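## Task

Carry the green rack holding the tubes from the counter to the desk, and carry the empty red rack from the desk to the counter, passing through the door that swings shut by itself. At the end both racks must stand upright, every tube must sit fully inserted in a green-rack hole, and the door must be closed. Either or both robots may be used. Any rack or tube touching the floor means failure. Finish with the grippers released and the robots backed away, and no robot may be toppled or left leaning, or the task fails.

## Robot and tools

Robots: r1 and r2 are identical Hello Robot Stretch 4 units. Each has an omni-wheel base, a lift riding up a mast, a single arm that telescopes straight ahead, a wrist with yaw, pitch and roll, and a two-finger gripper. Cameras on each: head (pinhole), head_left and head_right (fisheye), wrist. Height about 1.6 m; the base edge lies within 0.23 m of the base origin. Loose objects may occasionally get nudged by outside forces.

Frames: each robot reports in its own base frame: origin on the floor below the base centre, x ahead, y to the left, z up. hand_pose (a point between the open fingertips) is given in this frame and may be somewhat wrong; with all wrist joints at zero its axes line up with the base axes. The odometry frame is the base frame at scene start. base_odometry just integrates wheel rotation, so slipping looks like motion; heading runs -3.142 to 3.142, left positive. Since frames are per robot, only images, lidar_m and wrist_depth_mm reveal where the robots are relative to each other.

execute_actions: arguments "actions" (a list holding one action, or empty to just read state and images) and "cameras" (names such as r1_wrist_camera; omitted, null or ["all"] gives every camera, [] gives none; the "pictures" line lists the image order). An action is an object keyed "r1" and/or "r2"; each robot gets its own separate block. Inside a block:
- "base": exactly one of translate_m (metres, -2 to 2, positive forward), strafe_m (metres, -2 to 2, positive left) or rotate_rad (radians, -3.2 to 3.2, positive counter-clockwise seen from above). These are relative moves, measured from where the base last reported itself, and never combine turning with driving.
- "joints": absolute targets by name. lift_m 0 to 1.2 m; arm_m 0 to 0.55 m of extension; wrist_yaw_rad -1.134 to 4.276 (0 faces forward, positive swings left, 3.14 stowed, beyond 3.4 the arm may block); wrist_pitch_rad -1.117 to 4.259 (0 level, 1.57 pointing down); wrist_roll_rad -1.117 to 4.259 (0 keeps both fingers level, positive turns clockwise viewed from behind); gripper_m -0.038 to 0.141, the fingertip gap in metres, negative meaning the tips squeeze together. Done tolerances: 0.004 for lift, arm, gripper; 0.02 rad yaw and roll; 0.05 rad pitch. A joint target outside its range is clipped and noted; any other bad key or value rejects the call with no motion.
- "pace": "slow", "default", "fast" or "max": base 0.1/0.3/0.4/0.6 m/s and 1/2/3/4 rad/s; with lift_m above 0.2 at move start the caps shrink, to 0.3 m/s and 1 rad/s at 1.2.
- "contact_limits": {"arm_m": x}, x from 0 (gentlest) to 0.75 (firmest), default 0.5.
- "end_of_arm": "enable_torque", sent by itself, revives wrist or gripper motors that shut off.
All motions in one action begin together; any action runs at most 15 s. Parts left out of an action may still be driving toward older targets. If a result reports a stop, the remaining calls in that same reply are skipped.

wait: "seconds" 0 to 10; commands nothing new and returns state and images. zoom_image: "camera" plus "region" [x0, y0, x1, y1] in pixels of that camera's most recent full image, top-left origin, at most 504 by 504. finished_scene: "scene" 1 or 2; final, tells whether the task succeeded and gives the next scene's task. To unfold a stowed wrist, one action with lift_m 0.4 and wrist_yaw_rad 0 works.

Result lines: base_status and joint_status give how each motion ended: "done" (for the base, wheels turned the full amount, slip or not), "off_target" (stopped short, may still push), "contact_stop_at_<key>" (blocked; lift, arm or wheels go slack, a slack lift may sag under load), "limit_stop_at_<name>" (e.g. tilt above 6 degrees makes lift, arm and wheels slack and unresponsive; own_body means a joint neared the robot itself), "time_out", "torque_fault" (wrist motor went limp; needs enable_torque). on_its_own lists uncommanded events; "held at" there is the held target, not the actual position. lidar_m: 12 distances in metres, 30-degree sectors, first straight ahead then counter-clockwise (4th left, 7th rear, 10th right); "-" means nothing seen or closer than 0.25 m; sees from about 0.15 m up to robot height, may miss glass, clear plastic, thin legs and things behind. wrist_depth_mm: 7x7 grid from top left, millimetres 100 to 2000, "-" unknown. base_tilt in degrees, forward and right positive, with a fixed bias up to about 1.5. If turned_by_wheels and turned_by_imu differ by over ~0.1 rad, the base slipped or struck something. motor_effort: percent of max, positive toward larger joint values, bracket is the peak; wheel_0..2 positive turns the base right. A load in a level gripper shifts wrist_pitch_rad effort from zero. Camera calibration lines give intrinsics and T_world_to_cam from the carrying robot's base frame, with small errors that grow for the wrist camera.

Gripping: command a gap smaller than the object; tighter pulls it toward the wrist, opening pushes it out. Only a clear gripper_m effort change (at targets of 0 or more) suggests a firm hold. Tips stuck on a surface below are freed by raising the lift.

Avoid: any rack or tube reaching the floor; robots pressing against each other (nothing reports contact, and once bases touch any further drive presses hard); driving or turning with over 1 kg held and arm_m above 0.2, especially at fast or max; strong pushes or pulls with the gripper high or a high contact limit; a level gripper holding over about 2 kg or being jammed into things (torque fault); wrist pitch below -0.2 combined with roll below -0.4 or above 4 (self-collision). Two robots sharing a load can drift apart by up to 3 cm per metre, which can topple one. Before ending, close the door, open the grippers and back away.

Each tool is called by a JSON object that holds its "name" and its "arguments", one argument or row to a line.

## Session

{"name": "execute_actions", "arguments": {
  "actions": []
}}

Scene clock: 0.00 s.
r1.base_odometry: x=+0.000 y=+0.000 heading=+0.000 (m, m, rad; r1's odometry frame)
r1.turned_by_wheels: +0.000 (rad since the last result)
r1.turned_by_imu: +0.000 (rad since the last result)
r1.base_tilt: forward=+0.0 right=-0.1 (deg)
r1.lidar_m: 1.36 1.39 1.30 1.12 0.77 0.70 0.72 0.76 0.70 0.72 0.91 2.29
r1.base_status: not commanded
r1.joint_positions: lift_m=+0.264 arm_m=-0.001 wrist_yaw_rad=+3.096 wrist_pitch_rad=-0.015 wrist_roll_rad=-0.014 gripper_m=+0.057
r1.joint_status: not commanded
r1.motor_effort: lift_m=+19 arm_m=+0 wrist_yaw_rad=-1 wrist_pitch_rad=-6 wrist_roll_rad=+0 gripper_m=-3 wheel_0=+0 wheel_1=+0 wheel_2=+0 (%)
r1.hand_pose: x=-0.1143 y=+0.1006 z=+0.4463 quat_wxyz=(+0.023, +0.007, -0.007, +1.000) (m; r1's base frame)
r1.wrist_depth_mm: - 138 891 842 768 699 654 / - 130 878 831 759 699 654 / - 132 200 831 759 699 647 / 131 138 866 831 759 699 654 / 788 976 917 820 750 699 654 / 798 991 194 831 196 691 647 / 798 931 904 - 750 676 647
r2.base_odometry: x=+0.000 y=+0.000 heading=+0.000 (m, m, rad; r2's odometry frame)
r2.turned_by_wheels: +0.000 (rad since the last result)
r2.turned_by_imu: +0.000 (rad since the last result)
r2.base_tilt: forward=+0.1 right=-0.5 (deg)
r2.lidar_m: 2.38 1.59 0.90 0.74 0.75 0.82 0.69 0.66 0.79 1.46 1.76 2.08
r2.base_status: not commanded
r2.joint_positions: lift_m=+0.127 arm_m=+0.000 wrist_yaw_rad=+3.049 wrist_pitch_rad=+0.002 wrist_roll_rad=+0.020 gripper_m=+0.057
r2.joint_status: not commanded
r2.motor_effort: lift_m=+21 arm_m=+0 wrist_yaw_rad=+2 wrist_pitch_rad=-7 wrist_roll_rad=-1 gripper_m=+0 wheel_0=+0 wheel_1=+0 wheel_2=+0 (%)
r2.hand_pose: x=-0.1079 y=+0.1137 z=+0.3043 quat_wxyz=(+0.046, -0.001, +0.010, +0.999) (m; r2's base frame)
r2.wrist_depth_mm: - 143 842 917 976 946 741 / - 126 842 904 991 946 741 / 105 137 211 917 976 931 741 / 132 144 831 904 976 946 750 / 732 768 831 904 976 931 741 / 723 788 196 891 197 891 741 / 707 741 750 - 820 732 707
pictures: r1_head_camera, r1_head_left_camera, r1_head_right_camera, r1_wrist_camera, r2_head_camera, r2_head_left_camera, r2_head_right_camera, r2_wrist_camera
camera_calibration (this result's frames):
r1_wrist_camera: T_world_to_cam=[[0.0557361, 0.997708, 0.0383819, -0.121838], [-0.0236426, 0.0397497, -0.99893, 0.495046], [-0.998166, 0.054769, 0.0258039, 0.0944023], [0, 0, 0, 1]] pos_world=[0.112724, 0.0967102, 0.496756]
r2_wrist_camera: T_world_to_cam=[[0.0540674, 0.99852, -0.00588023, -0.095117], [0.0169563, -0.0068061, -0.999833, 0.358827], [-0.998393, 0.0539586, -0.0172992, 0.120503], [0, 0, 0, 1]] pos_world=[0.119368, 0.0909163, 0.360292]
Images, in order (width x height): r1_head_camera 420x560, r1_head_left_camera 420x672, r1_head_right_camera 420x672, r1_wrist_camera 616x392, r2_head_camera 420x560, r2_head_left_camera 420x672, r2_head_right_camera 420x672, r2_wrist_camera 616x392.

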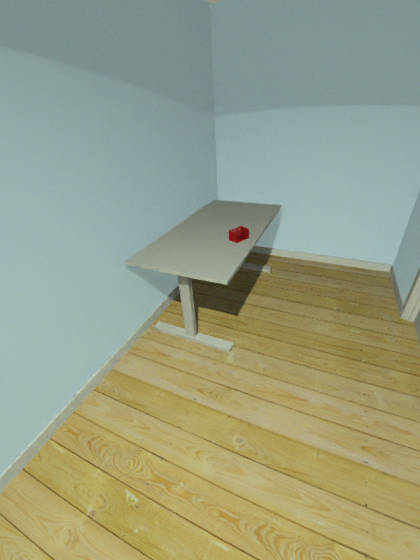

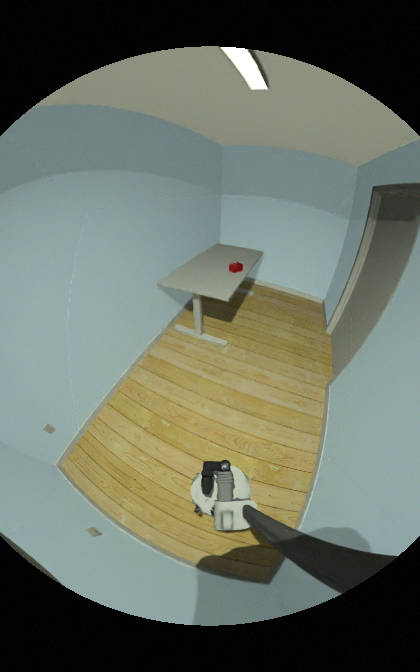

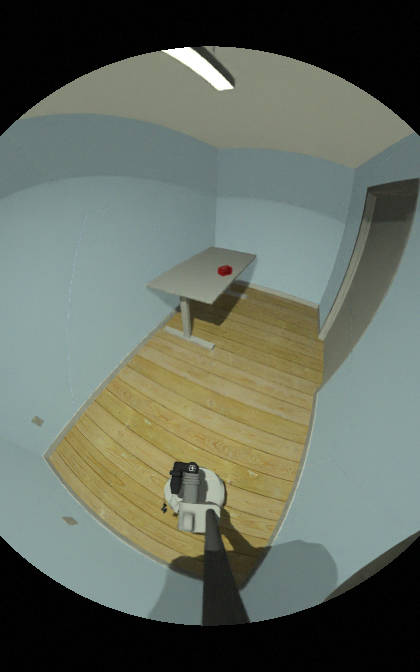

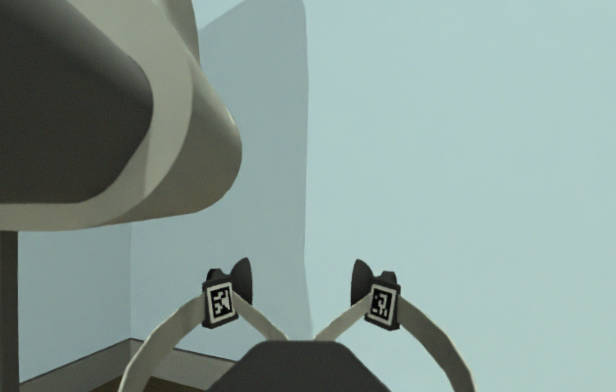

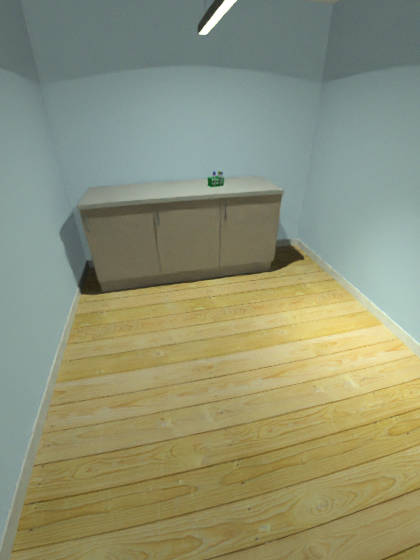

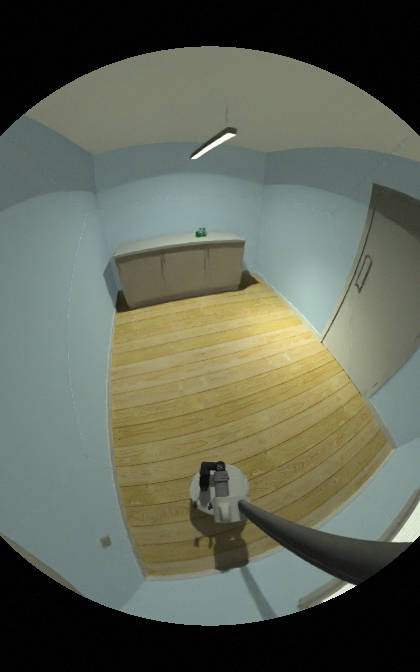

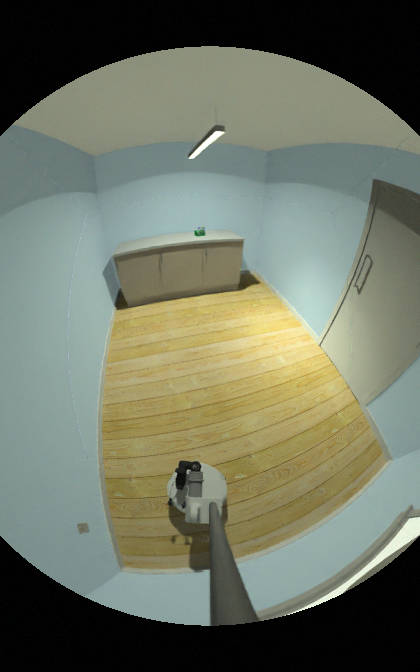

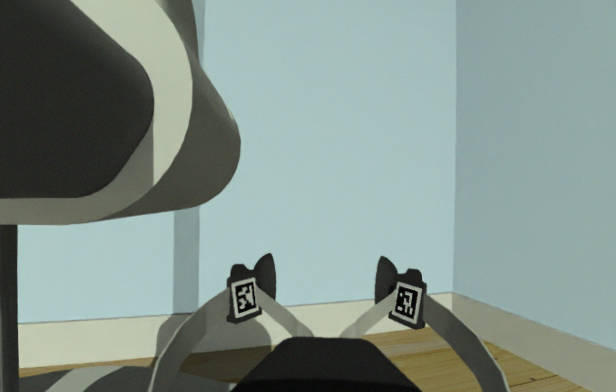

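{"name": "zoom_image", "arguments": {
  "camera": "r1_head_camera",
  "region": [200, 200, 300, 270]
}}

{"name": "zoom_image", "arguments": {
  "camera": "r2_head_camera",
  "region": [180, 155, 260, 205]
}}

Region (200, 200, 300, 270) of r1_head_camera's 420x560 image, scaled by 5.040, with more detail than that image has; it fills the top 353 rows of this view, and the rest is white.

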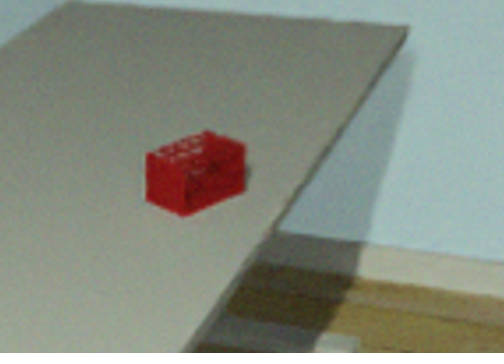

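Region (180, 155, 260, 205) of r2_head_camera's 420x560 image, scaled by 6.300, with more detail than that image has; it fills the top 315 rows of this view, and the rest is white.

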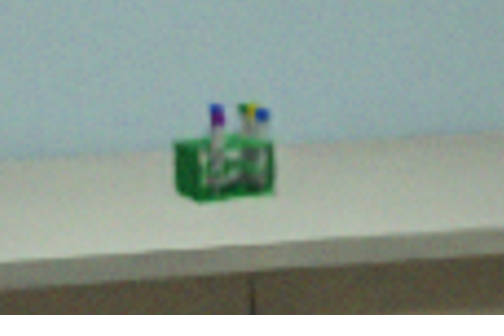

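{"name": "execute_actions", "arguments": {
  "actions": [
    {"r1":{"base":{"rotate_rad":-0.475},"joints":{"lift_m":0.4,"wrist_yaw_rad":-0.032,"gripper_m":0.141},"pace":"fast"},"r2":{"base":{"rotate_rad":-0.05},"joints":{"lift_m":0.4,"wrist_yaw_rad":0.031,"gripper_m":0.141},"pace":"fast"}}
  ],
  "cameras": []
}}

{"name": "execute_actions", "arguments": {
  "actions": [
    {"r1":{"base":{"translate_m":1.36},"joints":{"lift_m":0.75,"wrist_pitch_rad":0.11},"pace":"max"},"r2":{"base":{"translate_m":2.0},"joints":{"lift_m":0.92,"wrist_pitch_rad":0.13},"pace":"max"}}
  ],
  "cameras": []
}}

{"name": "execute_actions", "arguments": {
  "actions": [
    {"r1":{"base":{"rotate_rad":1.16},"pace":"fast"},"r2":{"base":{"rotate_rad":0.365},"pace":"fast"}}
  ],
  "cameras": ["r1_head_camera","r1_wrist_camera","r2_head_camera","r2_wrist_camera"]
}}

Scene clock: 19.30 s.
r1.base_odometry: x=+0.000 y=+0.000 heading=-0.475 (m, m, rad; r1's odometry frame)
r1.turned_by_wheels: -0.475 (rad since the last result)
r1.turned_by_imu: -0.484 (rad since the last result)
r1.base_tilt: forward=+0.0 right=+0.0 (deg)
r1.lidar_m: 2.36 1.36 1.37 1.29 1.06 0.75 0.70 0.71 0.75 0.71 0.74 0.99
r1.base_status: done
r1.joint_positions: lift_m=+0.400 arm_m=-0.001 wrist_yaw_rad=-0.032 wrist_pitch_rad=-0.015 wrist_roll_rad=-0.014 gripper_m=+0.141
r1.joint_status: all done
r1.motor_effort: lift_m=+22(19) arm_m=+0(0) wrist_yaw_rad=-3(7) wrist_pitch_rad=-6(7) wrist_roll_rad=+0(0) gripper_m=+0(1) wheel_0=+1(5) wheel_1=+1(9) wheel_2=+1(8) (%)
r1.hand_pose: x=+0.4554 y=-0.0965 z=+0.5824 quat_wxyz=(+1.000, -0.007, -0.007, -0.016) (m; r1's base frame)
r1.wrist_depth_mm: - - - - - 1060 759 / - - - - - 1060 768 / - - - - - 1060 768 / - - - - - 1042 768 / - - - - - 1042 759 / 1921 1576 1708 - 1661 878 750 / 1336 1336 1397 - 1336 960 741
r2.base_odometry: x=+0.000 y=+0.000 heading=-0.050 (m, m, rad; r2's odometry frame)
r2.turned_by_wheels: -0.050 (rad since the last result)
r2.turned_by_imu: -0.048 (rad since the last result)
r2.base_tilt: forward=+0.1 right=-0.5 (deg)
r2.lidar_m: 2.37 1.69 0.92 0.77 0.73 0.84 0.71 0.67 0.78 1.33 1.79 1.98
r2.base_status: done
r2.joint_positions: lift_m=+0.400 arm_m=+0.000 wrist_yaw_rad=+0.031 wrist_pitch_rad=+0.002 wrist_roll_rad=+0.020 gripper_m=+0.141
r2.joint_status: all done
r2.motor_effort: lift_m=+24(25) arm_m=-1(1) wrist_yaw_rad=+1(4) wrist_pitch_rad=-7(7) wrist_roll_rad=-1(1) gripper_m=+1(4) wheel_0=-1(4) wheel_1=-1(6) wheel_2=-2(2) (%)
r2.hand_pose: x=+0.4623 y=-0.0783 z=+0.5774 quat_wxyz=(+1.000, +0.010, +0.001, +0.016) (m; r2's base frame)
r2.wrist_depth_mm: - - - - - - 1756 / - - - - - - 1756 / - - - - - - 1756 / - - - - - - 1756 / - - - - - - 1808 / 1756 1756 1618 - 1808 198 1708 / 1308 1281 1308 - 1430 1336 1366
pictures: none
No camera images: the call's "cameras" was empty. Leave "cameras" out to get every camera's image.

Scene clock: 24.57 s.
r1.base_odometry: x=+1.210 y=-0.621 heading=-0.475 (m, m, rad; r1's odometry frame)
r1.turned_by_wheels: +0.000 (rad since the last result)
r1.turned_by_imu: +0.002 (rad since the last result)
r1.base_tilt: forward=+0.0 right=+0.1 (deg)
r1.lidar_m: 1.69 0.84 0.59 0.56 1.42 1.86 2.06 0.98 0.67 0.64 0.74 0.98
r1.base_status: done
r1.joint_positions: lift_m=+0.750 arm_m=-0.001 wrist_yaw_rad=-0.032 wrist_pitch_rad=+0.112 wrist_roll_rad=-0.014 gripper_m=+0.141
r1.joint_status: all done
r1.motor_effort: lift_m=+19(21) arm_m=+0(0) wrist_yaw_rad=-1(1) wrist_pitch_rad=-6(7) wrist_roll_rad=+0(1) gripper_m=+1(0) wheel_0=+1(8) wheel_1=+1(9) wheel_2=+2(15) (%)
r1.hand_pose: x=+0.4536 y=-0.0965 z=+0.8959 quat_wxyz=(+0.998, -0.006, +0.056, -0.016) (m; r1's base frame)
r1.wrist_depth_mm: 1308 1336 1336 1397 1397 931 668 / 1336 1336 1366 1430 1430 946 668 / 1366 1366 1430 1430 1464 946 683 / 1366 1430 1464 1499 1499 946 699 / 1397 1430 1464 1499 1499 946 699 / 1430 1464 1464 1537 1336 768 723 / 1464 1464 1499 - 1464 866 723
r2.base_odometry: x=+1.997 y=-0.100 heading=-0.050 (m, m, rad; r2's odometry frame)
r2.turned_by_wheels: +0.000 (rad since the last result)
r2.turned_by_imu: +0.002 (rad since the last result)
r2.base_tilt: forward=+0.1 right=-0.6 (deg)
r2.lidar_m: 0.48 0.48 0.54 0.92 1.35 1.57 2.62 2.58 1.44 1.20 1.19 0.60
r2.base_status: done
r2.joint_positions: lift_m=+0.920 arm_m=+0.000 wrist_yaw_rad=+0.031 wrist_pitch_rad=+0.132 wrist_roll_rad=+0.020 gripper_m=+0.141
r2.joint_status: all done
r2.motor_effort: lift_m=+21(26) arm_m=+0(1) wrist_yaw_rad=+2(1) wrist_pitch_rad=-7(7) wrist_roll_rad=-1(2) gripper_m=-2(3) wheel_0=+0(7) wheel_1=+0(7) wheel_2=+0(11) (%)
r2.hand_pose: x=+0.4598 y=-0.0785 z=+1.0601 quat_wxyz=(+0.998, +0.009, +0.066, +0.015) (m; r2's base frame)
r2.wrist_depth_mm: 798 842 866 917 960 1042 1098 / 798 854 891 931 1008 1060 1098 / 798 854 891 960 1025 1060 1138 / 820 878 904 960 1042 1118 1182 / 768 591 798 809 820 1160 1182 / 504 484 459 530 496 198 1098 / 384 379 387 - 415 404 433
pictures: none
No camera images: the call's "cameras" was empty. Leave "cameras" out to get every camera's image.

Scene clock: 26.27 s.
r1.base_odometry: x=+1.210 y=-0.621 heading=+0.685 (m, m, rad; r1's odometry frame)
r1.turned_by_wheels: +1.160 (rad since the last result)
r1.turned_by_imu: +1.183 (rad since the last result)
r1.base_tilt: forward=+0.0 right=+0.0 (deg)
r1.lidar_m: 0.57 0.55 1.45 2.08 2.05 0.88 0.65 0.64 0.78 1.09 1.69 0.75
r1.base_status: done
r1.joint_positions: lift_m=+0.750 arm_m=-0.001 wrist_yaw_rad=-0.032 wrist_pitch_rad=+0.112 wrist_roll_rad=-0.014 gripper_m=+0.141
r1.joint_status: not commanded
r1.motor_effort: lift_m=+20(19) arm_m=+0(0) wrist_yaw_rad=-2(1) wrist_pitch_rad=-7(6) wrist_roll_rad=+0(0) gripper_m=+0(0) wheel_0=-1(9) wheel_1=-1(8) wheel_2=-1(9) (%)
r1.hand_pose: x=+0.4536 y=-0.0965 z=+0.8959 quat_wxyz=(+0.998, -0.006, +0.056, -0.016) (m; r1's base frame)
r1.wrist_depth_mm: 931 1025 1138 1281 1464 1618 1308 / 960 1042 1138 1308 1499 1618 1336 / 976 1060 1160 1308 1537 1618 1366 / 976 1078 1255 1366 1537 1618 1336 / 854 878 904 831 917 931 931 / 554 492 508 591 544 699 1397 / 421 415 445 - 1576 1537 1366
r2.base_odometry: x=+1.998 y=-0.100 heading=+0.315 (m, m, rad; r2's odometry frame)
r2.turned_by_wheels: +0.365 (rad since the last result)
r2.turned_by_imu: +0.359 (rad since the last result)
r2.base_tilt: forward=+0.0 right=-0.6 (deg)
r2.lidar_m: 0.48 0.50 0.76 1.36 1.44 2.08 2.57 1.63 1.24 1.20 0.70 0.50
r2.base_status: done
r2.joint_positions: lift_m=+0.920 arm_m=+0.000 wrist_yaw_rad=+0.031 wrist_pitch_rad=+0.132 wrist_roll_rad=+0.020 gripper_m=+0.141
r2.joint_status: not commanded
r2.motor_effort: lift_m=+21(21) arm_m=-1(1) wrist_yaw_rad=+2(3) wrist_pitch_rad=-6(7) wrist_roll_rad=-1(2) gripper_m=-1(1) wheel_0=+0(5) wheel_1=+0(5) wheel_2=+2(3) (%)
r2.hand_pose: x=+0.4598 y=-0.0785 z=+1.0601 quat_wxyz=(+0.998, +0.009, +0.066, +0.015) (m; r2's base frame)
r2.wrist_depth_mm: 946 904 891 854 842 820 798 / 976 931 904 878 842 831 809 / 991 960 946 904 866 854 820 / 1008 976 946 917 891 866 842 / 759 778 788 661 741 831 809 / 504 484 455 530 496 197 525 / 387 382 387 - 415 394 410
pictures: r1_head_camera, r1_wrist_camera, r2_head_camera, r2_wrist_camera
camera_calibration (this result's frames):
r1_wrist_camera: T_world_to_cam=[[-0.0367489, -0.99855, 0.0393304, -0.12567], [-0.102847, -0.0353688, -0.994068, 0.989726], [0.994018, -0.0405759, -0.101398, -0.138506], [0, 0, 0, 1]] pos_world=[0.23485, -0.0961027, 0.974753]
r2_wrist_camera: T_world_to_cam=[[0.0684939, -0.997593, -0.0108384, -0.0874783], [-0.147329, 0.000630468, -0.989087, 1.16829], [0.986713, 0.0693433, -0.146931, -0.0633734], [0, 0, 0, 1]] pos_world=[0.240647, -0.0836098, 1.14529]
Images, in order (width x height): r1_head_camera 420x560, r1_wrist_camera 616x392, r2_head_camera 420x560, r2_wrist_camera 616x392.

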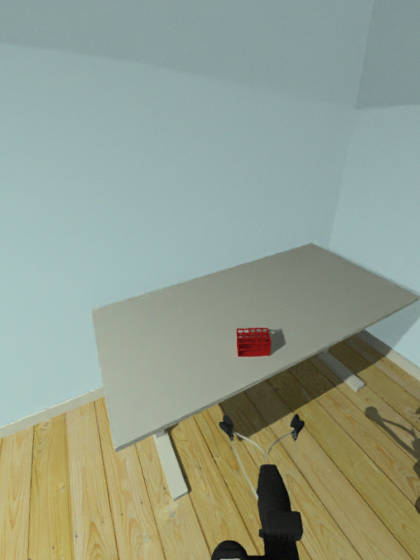

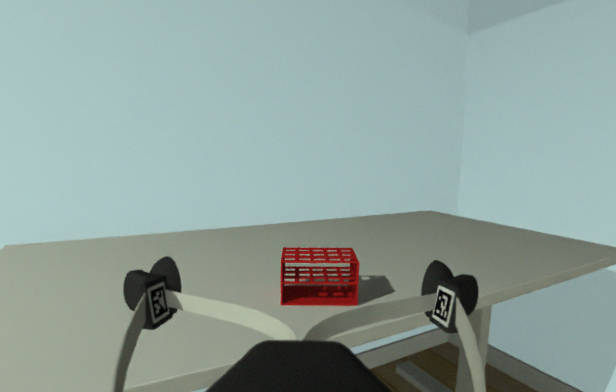

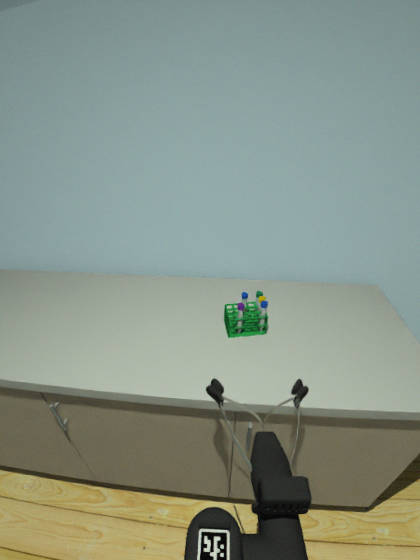

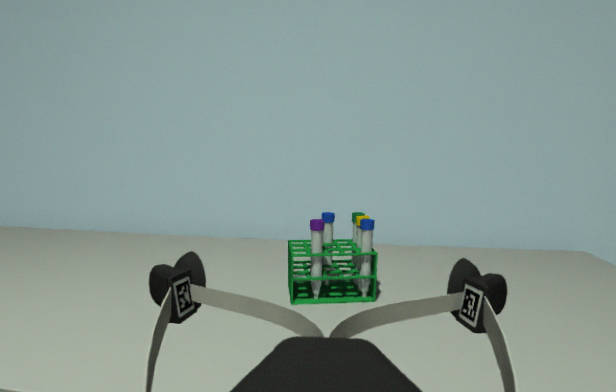

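{"name": "zoom_image", "arguments": {
  "camera": "r2_wrist_camera",
  "region": [270, 200, 400, 310]
}}

{"name": "zoom_image", "arguments": {
  "camera": "r2_head_camera",
  "region": [205, 280, 295, 350]
}}

{"name": "zoom_image", "arguments": {
  "camera": "r1_wrist_camera",
  "region": [260, 230, 380, 320]
}}

Region (270, 200, 400, 310) of r2_wrist_camera's 616x392 image, scaled by 3.877; it fills the top 426 rows of this view, and the rest is white.

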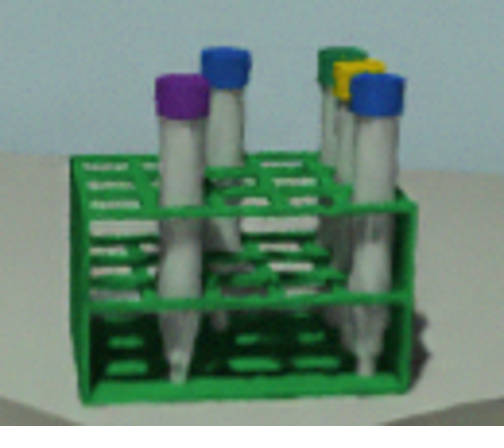

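Region (205, 280, 295, 350) of r2_head_camera's 420x560 image, scaled by 5.600, with more detail than that image has.

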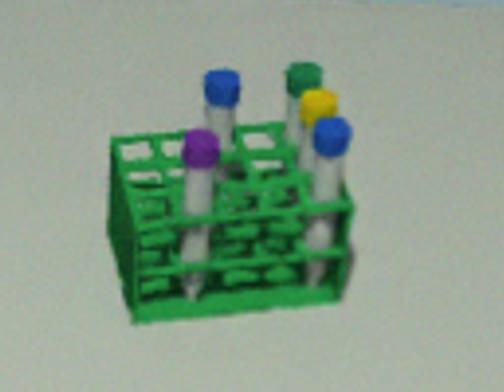

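Region (260, 230, 380, 320) of r1_wrist_camera's 616x392 image, scaled by 4.200; it fills the top 378 rows of this view, and the rest is white.

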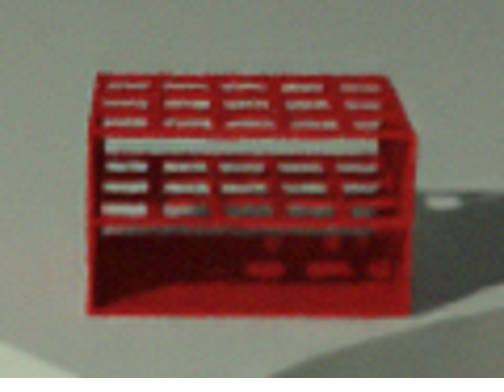

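{"name": "execute_actions", "arguments": {
  "actions": [
    {"r1":{"base":{"strafe_m":-0.037},"joints":{"lift_m":0.625}},"r2":{"base":{"rotate_rad":0.15},"joints":{"lift_m":0.81}}}
  ],
  "cameras": []
}}

{"name": "execute_actions", "arguments": {
  "actions": [
    {"r1":{"joints":{"arm_m":0.27,"lift_m":0.617}},"r2":{"base":{"strafe_m":-0.125},"joints":{"arm_m":0.17,"lift_m":0.80}}}
  ],
  "cameras": ["r1_wrist_camera","r2_head_camera","r2_wrist_camera"]
}}

Scene clock: 40.37 s.
r1.base_odometry: x=+1.233 y=-0.650 heading=+0.685 (m, m, rad; r1's odometry frame)
r1.turned_by_wheels: +0.000 (rad since the last result)
r1.turned_by_imu: +0.000 (rad since the last result)
r1.base_tilt: forward=+0.0 right=+0.0 (deg)
r1.lidar_m: 0.60 0.58 1.47 2.14 1.98 0.85 0.63 0.62 0.76 1.03 1.65 0.78
r1.base_status: done
r1.joint_positions: lift_m=+0.625 arm_m=-0.001 wrist_yaw_rad=-0.032 wrist_pitch_rad=+0.112 wrist_roll_rad=-0.014 gripper_m=+0.141
r1.joint_status: all done
r1.motor_effort: lift_m=+17(15) arm_m=+0(0) wrist_yaw_rad=-2(3) wrist_pitch_rad=-6(6) wrist_roll_rad=-1(1) gripper_m=+1(0) wheel_0=+1(9) wheel_1=-1(11) wheel_2=+0(2) (%)
r1.hand_pose: x=+0.4536 y=-0.0965 z=+0.7711 quat_wxyz=(+0.998, -0.006, +0.056, -0.016) (m; r1's base frame)
r1.wrist_depth_mm: 960 1060 1160 1308 1537 1537 1308 / 946 1060 1205 1336 1499 1576 1281 / 976 1078 1205 1397 1576 1576 1308 / 960 976 1008 699 1060 1118 1281 / 433 445 455 521 603 1205 1308 / 609 364 1205 1397 1618 1464 1308 / 866 1118 1255 - 1430 1397 1336
r2.base_odometry: x=+1.998 y=-0.100 heading=+0.465 (m, m, rad; r2's odometry frame)
r2.turned_by_wheels: +0.150 (rad since the last result)
r2.turned_by_imu: +0.149 (rad since the last result)
r2.base_tilt: forward=+0.0 right=-0.6 (deg)
r2.lidar_m: 0.48 0.59 0.91 1.37 1.54 2.56 2.59 1.46 1.19 1.18 0.61 0.50
r2.base_status: done
r2.joint_positions: lift_m=+0.810 arm_m=+0.000 wrist_yaw_rad=+0.031 wrist_pitch_rad=+0.132 wrist_roll_rad=+0.020 gripper_m=+0.141
r2.joint_status: all done
r2.motor_effort: lift_m=+17(19) arm_m=-1(0) wrist_yaw_rad=+2(2) wrist_pitch_rad=-6(6) wrist_roll_rad=-1(2) gripper_m=+2(1) wheel_0=+0(4) wheel_1=+0(4) wheel_2=+2(4) (%)
r2.hand_pose: x=+0.4598 y=-0.0785 z=+0.9504 quat_wxyz=(+0.998, +0.009, +0.066, +0.015) (m; r2's base frame)
r2.wrist_depth_mm: 1078 1008 931 878 831 788 732 / 1118 1025 960 904 842 798 750 / 1138 1060 960 917 842 809 768 / 831 842 866 878 627 759 768 / 404 413 421 424 430 436 430 / 382 330 297 283 271 197 278 / 402 368 340 - 270 257 243
pictures: none
No camera images: the call's "cameras" was empty. Leave "cameras" out to get every camera's image.

Scene clock: 42.30 s.
r1.base_odometry: x=+1.233 y=-0.650 heading=+0.685 (m, m, rad; r1's odometry frame)
r1.turned_by_wheels: +0.000 (rad since the last result)
r1.turned_by_imu: +0.000 (rad since the last result)
r1.base_tilt: forward=+0.2 right=-0.1 (deg)
r1.lidar_m: 0.60 0.56 1.46 2.09 2.00 0.85 0.64 0.61 0.75 1.03 1.65 0.80
r1.base_status: not commanded
r1.joint_positions: lift_m=+0.617 arm_m=+0.269 wrist_yaw_rad=-0.032 wrist_pitch_rad=+0.112 wrist_roll_rad=-0.014 gripper_m=+0.141
r1.joint_status: all done
r1.motor_effort: lift_m=+17(14) arm_m=+6(8) wrist_yaw_rad=-3(1) wrist_pitch_rad=-6(6) wrist_roll_rad=-1(1) gripper_m=+1(0) wheel_0=+1(1) wheel_1=-1(1) wheel_2=+0(0) (%)
r1.hand_pose: x=+0.7237 y=-0.0965 z=+0.7631 quat_wxyz=(+0.998, -0.006, +0.056, -0.016) (m; r1's base frame)
r1.wrist_depth_mm: 759 831 917 1060 1182 1366 1182 / 768 842 946 1060 1229 1366 1182 / 778 878 976 1098 1255 1397 1229 / 778 842 917 759 991 1025 1138 / 399 410 377 373 387 433 436 / 259 229 236 272 240 278 1160 / 195 195 208 - 247 991 1255
r2.base_odometry: x=+2.054 y=-0.212 heading=+0.465 (m, m, rad; r2's odometry frame)
r2.turned_by_wheels: +0.000 (rad since the last result)
r2.turned_by_imu: +0.001 (rad since the last result)
r2.base_tilt: forward=+0.0 right=-0.6 (deg)
r2.lidar_m: 0.47 0.53 0.87 1.48 1.67 2.62 2.48 1.30 1.07 1.07 0.59 0.48
r2.base_status: done
r2.joint_positions: lift_m=+0.800 arm_m=+0.169 wrist_yaw_rad=+0.031 wrist_pitch_rad=+0.132 wrist_roll_rad=+0.020 gripper_m=+0.141
r2.joint_status: all done
r2.motor_effort: lift_m=+18(18) arm_m=+6(7) wrist_yaw_rad=+2(3) wrist_pitch_rad=-7(8) wrist_roll_rad=-1(1) gripper_m=-2(1) wheel_0=-1(6) wheel_1=+2(7) wheel_2=+1(1) (%)
r2.hand_pose: x=+0.6284 y=-0.0785 z=+0.9404 quat_wxyz=(+0.998, +0.009, +0.066, +0.015) (m; r2's base frame)
r2.wrist_depth_mm: 842 798 741 691 654 615 585 / 878 820 741 699 661 615 591 / 904 831 759 699 668 640 603 / 750 759 759 362 574 634 615 / 368 375 377 351 373 389 389 / 243 231 220 253 238 197 252 / 185 183 186 - 198 187 192
pictures: r1_wrist_camera, r2_head_camera, r2_wrist_camera
camera_calibration (this result's frames):
r1_wrist_camera: T_world_to_cam=[[-0.036783, -0.998549, 0.0393301, -0.110509], [-0.102775, -0.035368, -0.994076, 0.885465], [0.994024, -0.0406072, -0.101325, -0.42045], [0, 0, 0, 1]] pos_world=[0.504876, -0.0961047, 0.841964]
r2_wrist_camera: T_world_to_cam=[[0.0684991, -0.997592, -0.0108372, -0.100327], [-0.147299, 0.000630722, -0.989092, 1.07475], [0.986717, 0.0693483, -0.146901, -0.247355], [0, 0, 0, 1]] pos_world=[0.409251, -0.0836095, 1.0256]
Images, in order (width x height): r1_wrist_camera 616x392, r2_head_camera 420x560, r2_wrist_camera 616x392.

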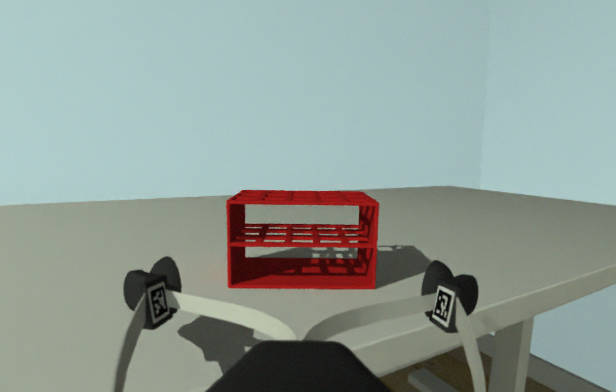

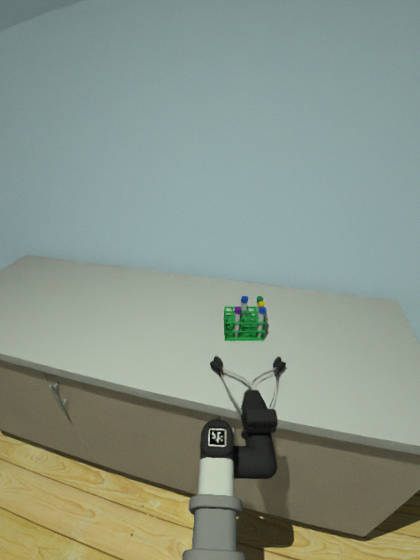

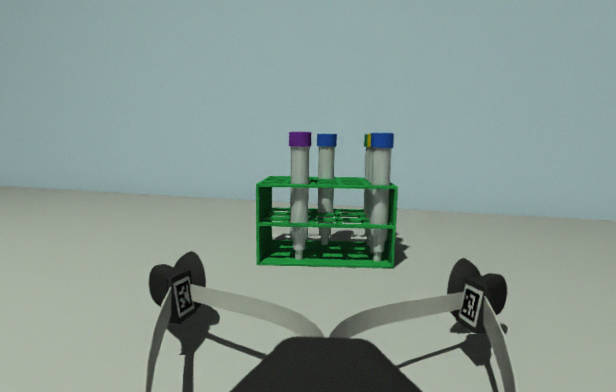

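{"name": "execute_actions", "arguments": {
  "actions": [
    {"r1":{"joints":{"arm_m":0.385,"lift_m":0.619},"pace":"slow","contact_limits":{"arm_m":0.25}},"r2":{"joints":{"arm_m":0.31,"lift_m":0.807},"pace":"slow","contact_limits":{"arm_m":0.25}}}
  ],
  "cameras": ["r1_wrist_camera","r2_wrist_camera"]
}}

Scene clock: 47.93 s.
r1.base_odometry: x=+1.233 y=-0.650 heading=+0.685 (m, m, rad; r1's odometry frame)
r1.turned_by_wheels: +0.000 (rad since the last result)
r1.turned_by_imu: +0.001 (rad since the last result)
r1.base_tilt: forward=+0.1 right=-0.1 (deg)
r1.lidar_m: 0.59 0.57 1.46 2.10 1.99 0.86 0.63 0.62 0.75 1.06 1.65 0.78
r1.base_status: not commanded
r1.joint_positions: lift_m=+0.619 arm_m=+0.384 wrist_yaw_rad=-0.032 wrist_pitch_rad=+0.112 wrist_roll_rad=-0.014 gripper_m=+0.141
r1.joint_status: all done
r1.motor_effort: lift_m=+22(19) arm_m=+6(5) wrist_yaw_rad=-1(1) wrist_pitch_rad=-6(6) wrist_roll_rad=-1(1) gripper_m=-1(0) wheel_0=+1(1) wheel_1=-1(1) wheel_2=+0(0) (%)
r1.contact_limits: arm_m 0.25
r1.hand_pose: x=+0.8386 y=-0.0965 z=+0.7647 quat_wxyz=(+0.998, -0.006, +0.056, -0.016) (m; r1's base frame)
r1.wrist_depth_mm: 683 750 831 946 1078 1229 1138 / 683 759 842 960 1098 1281 1160 / 699 768 866 991 1118 1308 1160 / 707 750 854 946 991 1042 1098 / 402 415 258 387 244 439 442 / 263 233 196 235 211 241 277 / 198 197 196 - 198 203 206
r2.base_odometry: x=+2.054 y=-0.212 heading=+0.465 (m, m, rad; r2's odometry frame)
r2.turned_by_wheels: +0.000 (rad since the last result)
r2.turned_by_imu: +0.001 (rad since the last result)
r2.base_tilt: forward=+0.1 right=-0.6 (deg)
r2.lidar_m: 0.47 0.54 0.88 1.48 1.66 2.61 2.46 1.29 1.07 1.05 0.58 0.48
r2.base_status: not commanded
r2.joint_positions: lift_m=+0.807 arm_m=+0.309 wrist_yaw_rad=+0.031 wrist_pitch_rad=+0.132 wrist_roll_rad=+0.020 gripper_m=+0.141
r2.joint_status: all done
r2.motor_effort: lift_m=+24(24) arm_m=+6(5) wrist_yaw_rad=+2(2) wrist_pitch_rad=-7(7) wrist_roll_rad=-2(1) gripper_m=+2(2) wheel_0=-1(2) wheel_1=+2(2) wheel_2=+1(1) (%)
r2.contact_limits: arm_m 0.25
r2.hand_pose: x=+0.7684 y=-0.0785 z=+0.9469 quat_wxyz=(+0.998, +0.009, +0.066, +0.015) (m; r2's base frame)
r2.wrist_depth_mm: 691 640 591 554 521 496 466 / 707 654 609 574 535 500 473 / 715 661 627 569 530 508 480 / 715 668 627 246 224 521 496 / 389 392 247 222 199 410 415 / 254 242 202 204 195 197 265 / 194 193 196 - 197 197 202
pictures: r1_wrist_camera, r2_wrist_camera
camera_calibration (this result's frames):
r1_wrist_camera: T_world_to_cam=[[-0.0368434, -0.998547, 0.0393301, -0.106309], [-0.102777, -0.0353619, -0.994076, 0.898885], [0.994022, -0.0406674, -0.101325, -0.53458], [0, 0, 0, 1]] pos_world=[0.619852, -0.0961086, 0.843574]
r2_wrist_camera: T_world_to_cam=[[0.0684301, -0.997597, -0.0108373, -0.109813], [-0.147299, 0.000640992, -0.989092, 1.10177], [0.986722, 0.06928, -0.146901, -0.384543], [0, 0, 0, 1]] pos_world=[0.549241, -0.0836143, 1.03207]
Images, in order (width x height): r1_wrist_camera 616x392, r2_wrist_camera 616x392.

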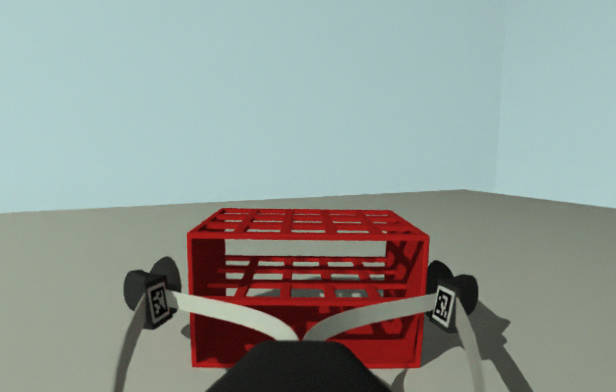

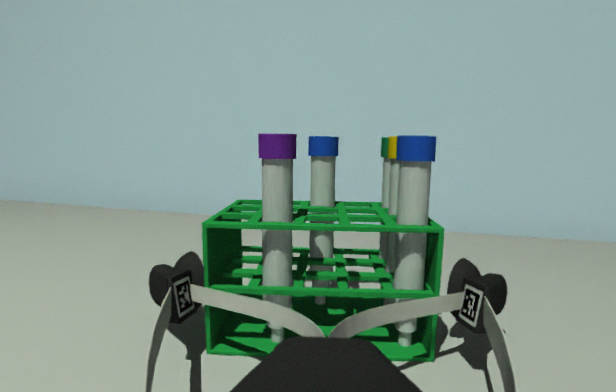

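{"name": "execute_actions", "arguments": {
  "actions": [
    {"r1":{"joints":{"gripper_m":0.06,"arm_m":0.39}},"r2":{"joints":{"gripper_m":0.06,"arm_m":0.316}}}
  ],
  "cameras": []
}}

{"name": "execute_actions", "arguments": {
  "actions": [
    {"r1":{"joints":{"lift_m":0.67}},"r2":{"joints":{"lift_m":0.86}}}
  ],
  "cameras": ["r1_head_right_camera","r1_wrist_camera","r2_head_right_camera","r2_wrist_camera"]
}}

Scene clock: 56.43 s.
r1.base_odometry: x=+1.233 y=-0.650 heading=+0.685 (m, m, rad; r1's odometry frame)
r1.turned_by_wheels: +0.000 (rad since the last result)
r1.turned_by_imu: +0.000 (rad since the last result)
r1.base_tilt: forward=+0.1 right=+0.0 (deg)
r1.lidar_m: 0.58 0.57 1.47 2.12 1.98 0.85 0.64 0.62 0.75 1.04 1.65 0.77
r1.base_status: not commanded
r1.joint_positions: lift_m=+0.619 arm_m=+0.389 wrist_yaw_rad=-0.032 wrist_pitch_rad=+0.113 wrist_roll_rad=-0.014 gripper_m=+0.061
r1.joint_status: all done
r1.motor_effort: lift_m=+22(22) arm_m=+6(5) wrist_yaw_rad=-1(0) wrist_pitch_rad=-8(8) wrist_roll_rad=-1(0) gripper_m=-26(29) wheel_0=+1(1) wheel_1=-1(1) wheel_2=+0(0) (%)
r1.hand_pose: x=+0.8436 y=-0.0965 z=+0.7645 quat_wxyz=(+0.998, -0.006, +0.057, -0.016) (m; r1's base frame)
r1.wrist_depth_mm: 676 741 831 931 1078 1255 1160 / 676 759 842 946 1078 1281 1182 / 699 768 866 960 1118 1281 1160 / 699 750 831 946 976 1008 1098 / 399 407 203 224 193 433 436 / 260 173 204 229 198 179 274 / 191 196 180 - 182 200 199
r2.base_odometry: x=+2.054 y=-0.212 heading=+0.465 (m, m, rad; r2's odometry frame)
r2.turned_by_wheels: +0.000 (rad since the last result)
r2.turned_by_imu: +0.001 (rad since the last result)
r2.base_tilt: forward=+0.1 right=-0.6 (deg)
r2.lidar_m: 0.44 0.54 0.85 1.49 1.67 2.61 2.44 1.30 1.07 1.08 0.57 0.46
r2.base_status: not commanded
r2.joint_positions: lift_m=+0.807 arm_m=+0.315 wrist_yaw_rad=+0.031 wrist_pitch_rad=+0.133 wrist_roll_rad=+0.020 gripper_m=+0.061
r2.joint_status: all done
r2.motor_effort: lift_m=+24(24) arm_m=+6(6) wrist_yaw_rad=+2(2) wrist_pitch_rad=-10(10) wrist_roll_rad=-1(1) gripper_m=-27(30) wheel_0=-1(1) wheel_1=+2(2) wheel_2=+1(1) (%)
r2.hand_pose: x=+0.7744 y=-0.0785 z=+0.9465 quat_wxyz=(+0.998, +0.009, +0.067, +0.015) (m; r2's base frame)
r2.wrist_depth_mm: 676 634 585 549 521 488 462 / 699 654 597 554 525 492 469 / 715 654 609 549 530 504 477 / 715 668 615 227 200 517 488 / 384 389 211 233 185 366 407 / 252 179 189 198 185 173 264 / 193 191 185 - 177 195 -
pictures: none
No camera images: the call's "cameras" was empty. Leave "cameras" out to get every camera's image.

Scene clock: 57.57 s.
r1.base_odometry: x=+1.233 y=-0.650 heading=+0.685 (m, m, rad; r1's odometry frame)
r1.turned_by_wheels: +0.000 (rad since the last result)
r1.turned_by_imu: +0.000 (rad since the last result)
r1.base_tilt: forward=+0.1 right=-0.1 (deg)
r1.lidar_m: 0.60 0.57 1.47 2.13 2.00 0.84 0.63 0.63 0.76 1.04 1.66 0.79
r1.base_status: not commanded
r1.joint_positions: lift_m=+0.670 arm_m=+0.389 wrist_yaw_rad=-0.032 wrist_pitch_rad=+0.113 wrist_roll_rad=-0.014 gripper_m=+0.061
r1.joint_status: all done
r1.motor_effort: lift_m=+22(24) arm_m=+6(6) wrist_yaw_rad=+0(1) wrist_pitch_rad=-8(9) wrist_roll_rad=+0(1) gripper_m=-26(26) wheel_0=+1(1) wheel_1=-1(0) wheel_2=+0(0) (%)
r1.hand_pose: x=+0.8436 y=-0.0965 z=+0.8155 quat_wxyz=(+0.998, -0.006, +0.057, -0.016) (m; r1's base frame)
r1.wrist_depth_mm: 676 750 820 931 1060 1255 1138 / 691 759 842 960 1098 1255 1160 / 707 768 854 976 1118 1281 1182 / 707 778 854 976 1138 1281 1160 / 574 585 203 224 193 621 627 / 370 173 204 229 198 179 392 / 273 281 181 - 183 287 286
r2.base_odometry: x=+2.054 y=-0.212 heading=+0.465 (m, m, rad; r2's odometry frame)
r2.turned_by_wheels: +0.000 (rad since the last result)
r2.turned_by_imu: +0.000 (rad since the last result)
r2.base_tilt: forward=+0.1 right=-0.6 (deg)
r2.lidar_m: 0.46 0.55 0.85 1.48 1.67 2.61 2.45 1.34 1.09 1.07 0.57 0.45
r2.base_status: not commanded
r2.joint_positions: lift_m=+0.860 arm_m=+0.315 wrist_yaw_rad=+0.031 wrist_pitch_rad=+0.134 wrist_roll_rad=+0.020 gripper_m=+0.061
r2.joint_status: all done
r2.motor_effort: lift_m=+24(24) arm_m=+6(6) wrist_yaw_rad=+2(2) wrist_pitch_rad=-11(10) wrist_roll_rad=-1(1) gripper_m=-30(28) wheel_0=-1(1) wheel_1=+2(2) wheel_2=+1(1) (%)
r2.hand_pose: x=+0.7744 y=-0.0785 z=+0.9995 quat_wxyz=(+0.998, +0.009, +0.067, +0.015) (m; r2's base frame)
r2.wrist_depth_mm: 676 627 585 549 521 488 462 / 691 647 603 559 525 500 469 / 723 668 615 559 535 500 480 / 732 676 621 227 201 508 488 / 559 564 209 232 203 517 500 / 364 179 189 198 184 173 384 / 282 277 254 - 178 283 276
pictures: r1_head_right_camera, r1_wrist_camera, r2_head_right_camera, r2_wrist_camera
camera_calibration (this result's frames):
r1_wrist_camera: T_world_to_cam=[[-0.0368717, -0.998546, 0.0393344, -0.108117], [-0.103661, -0.0353271, -0.993985, 0.9505], [0.993929, -0.0407274, -0.102207, -0.533606], [0, 0, 0, 1]] pos_world=[0.624909, -0.096114, 0.894497]
r2_wrist_camera: T_world_to_cam=[[0.0684838, -0.997593, -0.0108849, -0.109627], [-0.148559, 0.000591705, -0.988903, 1.15547], [0.986529, 0.0693409, -0.148161, -0.381291], [0, 0, 0, 1]] pos_world=[0.555317, -0.0836077, 1.08496]
Images, in order (width x height): r1_head_right_camera 420x672, r1_wrist_camera 616x392, r2_head_right_camera 420x672, r2_wrist_camera 616x392.

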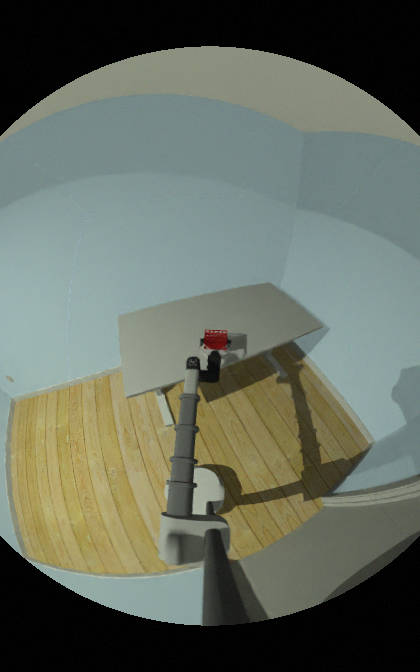

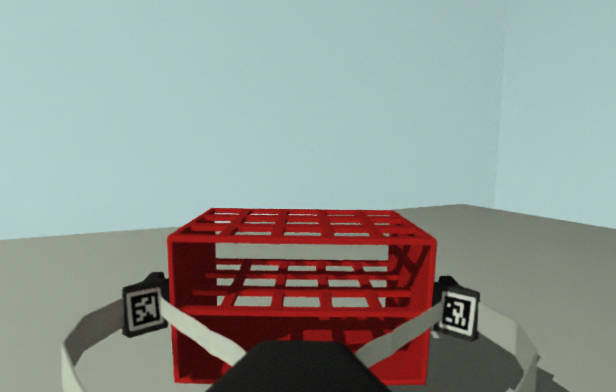

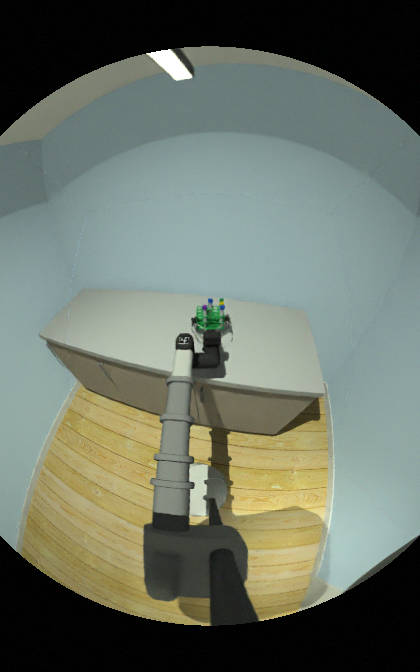

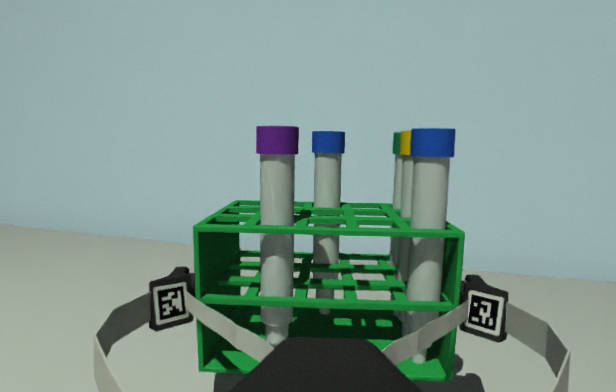

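{"name": "execute_actions", "arguments": {
  "actions": [
    {"r1":{"base":{"rotate_rad":0.43},"joints":{"arm_m":0,"lift_m":0.7}},"r2":{"base":{"rotate_rad":-1.83},"joints":{"arm_m":0}}}
  ],
  "cameras": []
}}

{"name": "execute_actions", "arguments": {
  "actions": [
    {"r1":{"base":{"strafe_m":-0.36}},"r2":{"base":{"translate_m":0.2}}}
  ],
  "cameras": []
}}

{"name": "execute_actions", "arguments": {
  "actions": [
    {"r1":{"base":{"translate_m":-0.36}}}
  ],
  "cameras": ["r1_head_left_camera","r1_head_right_camera","r2_head_right_camera"]
}}

Scene clock: 65.63 s.
r1.base_odometry: x=+1.233 y=-0.650 heading=+1.115 (m, m, rad; r1's odometry frame)
r1.turned_by_wheels: +0.430 (rad since the last result)
r1.turned_by_imu: +0.439 (rad since the last result)
r1.base_tilt: forward=+0.2 right=+0.1 (deg)
r1.lidar_m: 0.43 1.41 1.90 2.11 0.94 0.66 0.63 0.73 0.99 1.64 0.82 0.60
r1.base_status: done
r1.joint_positions: lift_m=+0.700 arm_m=+0.001 wrist_yaw_rad=-0.032 wrist_pitch_rad=+0.113 wrist_roll_rad=-0.014 gripper_m=+0.061
r1.joint_status: all done
r1.motor_effort: lift_m=+22(24) arm_m=-5(8) wrist_yaw_rad=+0(5) wrist_pitch_rad=-8(9) wrist_roll_rad=-1(1) gripper_m=-26(25) wheel_0=-2(8) wheel_1=-2(7) wheel_2=-1(10) (%)
r1.hand_pose: x=+0.4556 y=-0.0966 z=+0.8454 quat_wxyz=(+0.998, -0.006, +0.057, -0.016) (m; r1's base frame)
r1.wrist_depth_mm: 1042 1060 1098 1098 1098 1118 1138 / 1078 1078 1098 1118 1118 1160 1160 / 1078 1098 1138 1138 1160 1182 1205 / 1098 1138 1118 1138 1160 1205 1205 / 1118 1138 204 224 193 741 750 / 1138 173 204 229 198 180 469 / 1138 364 182 - 183 382 392
r2.base_odometry: x=+2.054 y=-0.212 heading=-1.365 (m, m, rad; r2's odometry frame)
r2.turned_by_wheels: -1.830 (rad since the last result)
r2.turned_by_imu: -1.796 (rad since the last result)
r2.base_tilt: forward=+0.0 right=-0.6 (deg)
r2.lidar_m: 0.40 1.11 0.51 0.44 0.46 0.65 1.48 1.54 2.03 2.60 1.64 0.41
r2.base_status: done
r2.joint_positions: lift_m=+0.860 arm_m=+0.001 wrist_yaw_rad=+0.031 wrist_pitch_rad=+0.134 wrist_roll_rad=+0.020 gripper_m=+0.061
r2.joint_status: all done
r2.motor_effort: lift_m=+23(24) arm_m=-6(8) wrist_yaw_rad=+2(5) wrist_pitch_rad=-11(11) wrist_roll_rad=-1(2) gripper_m=-29(27) wheel_0=+1(6) wheel_1=-1(7) wheel_2=-2(6) (%)
r2.hand_pose: x=+0.4606 y=-0.0786 z=+0.9995 quat_wxyz=(+0.998, +0.009, +0.067, +0.015) (m; r2's base frame)
r2.wrist_depth_mm: 820 820 809 809 820 820 820 / 854 842 842 831 842 842 831 / 854 854 866 229 854 842 854 / 866 891 878 195 202 878 854 / 904 891 210 187 206 878 891 / 917 179 188 198 185 174 904 / 946 946 946 - 178 931 931
pictures: none
No camera images: the call's "cameras" was empty. Leave "cameras" out to get every camera's image.

Scene clock: 68.17 s.
r1.base_odometry: x=+1.556 y=-0.809 heading=+1.115 (m, m, rad; r1's odometry frame)
r1.turned_by_wheels: +0.000 (rad since the last result)
r1.turned_by_imu: +0.000 (rad since the last result)
r1.base_tilt: forward=+0.1 right=+0.1 (deg)
r1.lidar_m: 0.43 0.61 1.95 2.47 0.90 0.74 0.69 0.73 0.85 1.29 0.85 0.63
r1.base_status: done
r1.joint_positions: lift_m=+0.700 arm_m=+0.001 wrist_yaw_rad=-0.032 wrist_pitch_rad=+0.113 wrist_roll_rad=-0.014 gripper_m=+0.061
r1.joint_status: not commanded
r1.motor_effort: lift_m=+21(22) arm_m=-5(5) wrist_yaw_rad=+0(1) wrist_pitch_rad=-9(9) wrist_roll_rad=-1(1) gripper_m=-26(25) wheel_0=+0(9) wheel_1=-2(9) wheel_2=+0(1) (%)
r1.hand_pose: x=+0.4556 y=-0.0966 z=+0.8455 quat_wxyz=(+0.998, -0.006, +0.057, -0.016) (m; r1's base frame)
r1.wrist_depth_mm: 1042 1078 1078 1098 1118 1138 1160 / 1078 1098 1098 1118 1160 1160 1182 / 1078 1118 1138 1138 1160 1205 1229 / 1118 1118 1138 1160 1182 1205 1205 / 683 699 204 225 193 741 741 / 442 173 204 229 198 179 469 / 362 370 181 - 183 389 397
r2.base_odometry: x=+2.095 y=-0.408 heading=-1.365 (m, m, rad; r2's odometry frame)
r2.turned_by_wheels: +0.000 (rad since the last result)
r2.turned_by_imu: +0.001 (rad since the last result)
r2.base_tilt: forward=+0.0 right=-0.5 (deg)
r2.lidar_m: 0.40 0.89 0.50 0.46 0.49 0.68 1.69 1.74 2.31 2.57 1.25 0.40
r2.base_status: done
r2.joint_positions: lift_m=+0.860 arm_m=+0.001 wrist_yaw_rad=+0.031 wrist_pitch_rad=+0.134 wrist_roll_rad=+0.020 gripper_m=+0.061
r2.joint_status: not commanded
r2.motor_effort: lift_m=+23(23) arm_m=-6(6) wrist_yaw_rad=+2(3) wrist_pitch_rad=-11(11) wrist_roll_rad=-1(1) gripper_m=-32(35) wheel_0=-1(4) wheel_1=+1(5) wheel_2=+2(8) (%)
r2.hand_pose: x=+0.4606 y=-0.0785 z=+0.9995 quat_wxyz=(+0.998, +0.009, +0.067, +0.015) (m; r2's base frame)
r2.wrist_depth_mm: 640 640 640 634 627 640 634 / 647 647 647 647 647 647 647 / 668 668 668 227 654 647 654 / 676 668 668 196 202 676 668 / 691 699 211 186 205 683 691 / 715 178 189 198 186 173 707 / 732 723 715 - 179 723 715
pictures: none
No camera images: the call's "cameras" was empty. Leave "cameras" out to get every camera's image.

Scene clock: 70.83 s.
r1.base_odometry: x=+1.398 y=-1.132 heading=+1.115 (m, m, rad; r1's odometry frame)
r1.turned_by_wheels: +0.000 (rad since the last result)
r1.turned_by_imu: +0.000 (rad since the last result)
r1.base_tilt: forward=+0.1 right=-0.1 (deg)
r1.lidar_m: 0.43 0.99 2.42 1.16 0.49 0.36 0.33 0.35 0.48 0.93 1.34 0.99
r1.base_status: done
r1.joint_positions: lift_m=+0.700 arm_m=+0.001 wrist_yaw_rad=-0.032 wrist_pitch_rad=+0.113 wrist_roll_rad=-0.014 gripper_m=+0.061
r1.joint_status: not commanded
r1.motor_effort: lift_m=+21(21) arm_m=-5(5) wrist_yaw_rad=-1(0) wrist_pitch_rad=-9(9) wrist_roll_rad=+0(1) gripper_m=-26(25) wheel_0=-2(6) wheel_1=-1(7) wheel_2=+2(12) (%)
r1.hand_pose: x=+0.4556 y=-0.0966 z=+0.8455 quat_wxyz=(+0.998, -0.006, +0.057, -0.016) (m; r1's base frame)
r1.wrist_depth_mm: 1366 1397 1430 1430 1430 1430 1499 / 1430 1430 1430 1430 1464 1537 1576 / 1430 1464 1464 1499 1537 1537 1537 / 1430 1464 1499 1537 1537 1537 1499 / 1464 878 203 225 192 946 960 / 1499 173 204 229 198 179 1464 / 1499 1397 182 - 183 1430 1464
r2.base_odometry: x=+2.095 y=-0.408 heading=-1.365 (m, m, rad; r2's odometry frame)
r2.turned_by_wheels: +0.000 (rad since the last result)
r2.turned_by_imu: +0.001 (rad since the last result)
r2.base_tilt: forward=+0.1 right=-0.6 (deg)
r2.lidar_m: 0.39 0.91 0.50 0.47 0.50 0.65 1.69 1.72 2.31 2.58 1.24 0.40
r2.base_status: not commanded
r2.joint_positions: lift_m=+0.860 arm_m=+0.001 wrist_yaw_rad=+0.031 wrist_pitch_rad=+0.134 wrist_roll_rad=+0.020 gripper_m=+0.061
r2.joint_status: not commanded
r2.motor_effort: lift_m=+23(23) arm_m=-6(6) wrist_yaw_rad=+2(2) wrist_pitch_rad=-11(11) wrist_roll_rad=-1(1) gripper_m=-28(29) wheel_0=+0(1) wheel_1=+1(1) wheel_2=+2(2) (%)
r2.hand_pose: x=+0.4606 y=-0.0785 z=+0.9995 quat_wxyz=(+0.998, +0.009, +0.067, +0.015) (m; r2's base frame)
r2.wrist_depth_mm: 640 640 634 634 627 627 634 / 647 647 640 640 640 640 640 / 668 668 661 228 654 661 661 / 668 683 668 195 202 668 676 / 691 699 210 213 205 676 683 / 707 178 189 198 186 174 699 / 732 723 715 - 178 715 723
pictures: r1_head_left_camera, r1_head_right_camera, r2_head_right_camera
Images, in order (width x height): r1_head_left_camera 420x672, r1_head_right_camera 420x672, r2_head_right_camera 420x672.

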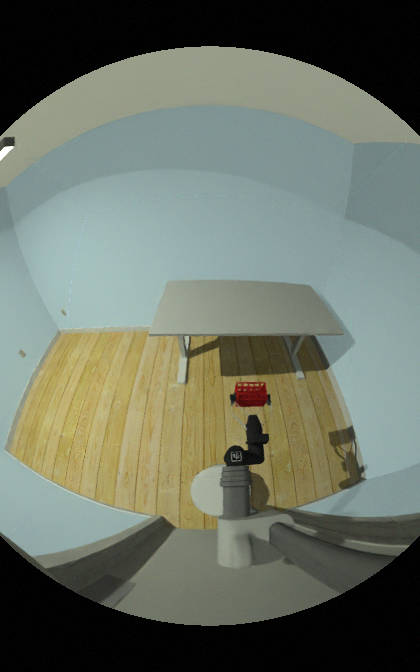

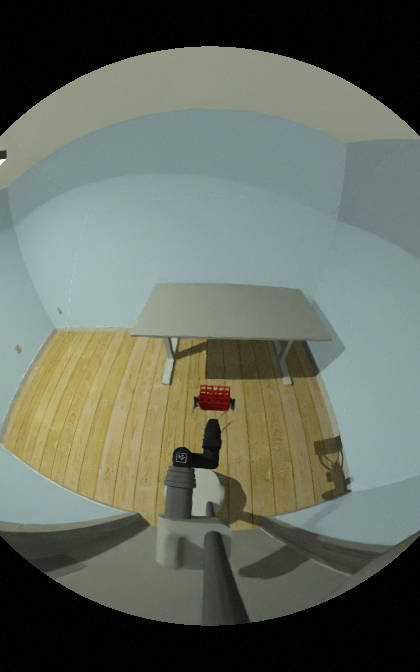

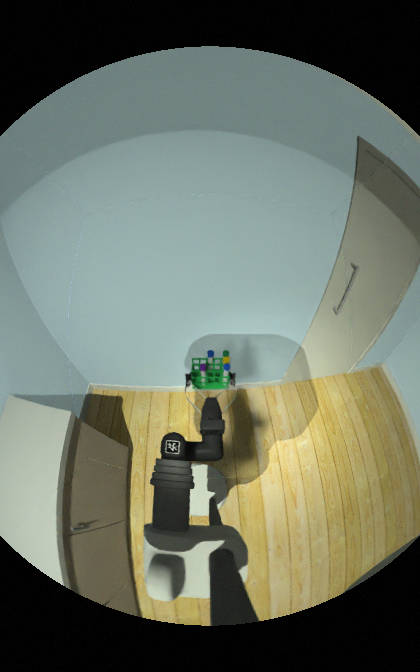

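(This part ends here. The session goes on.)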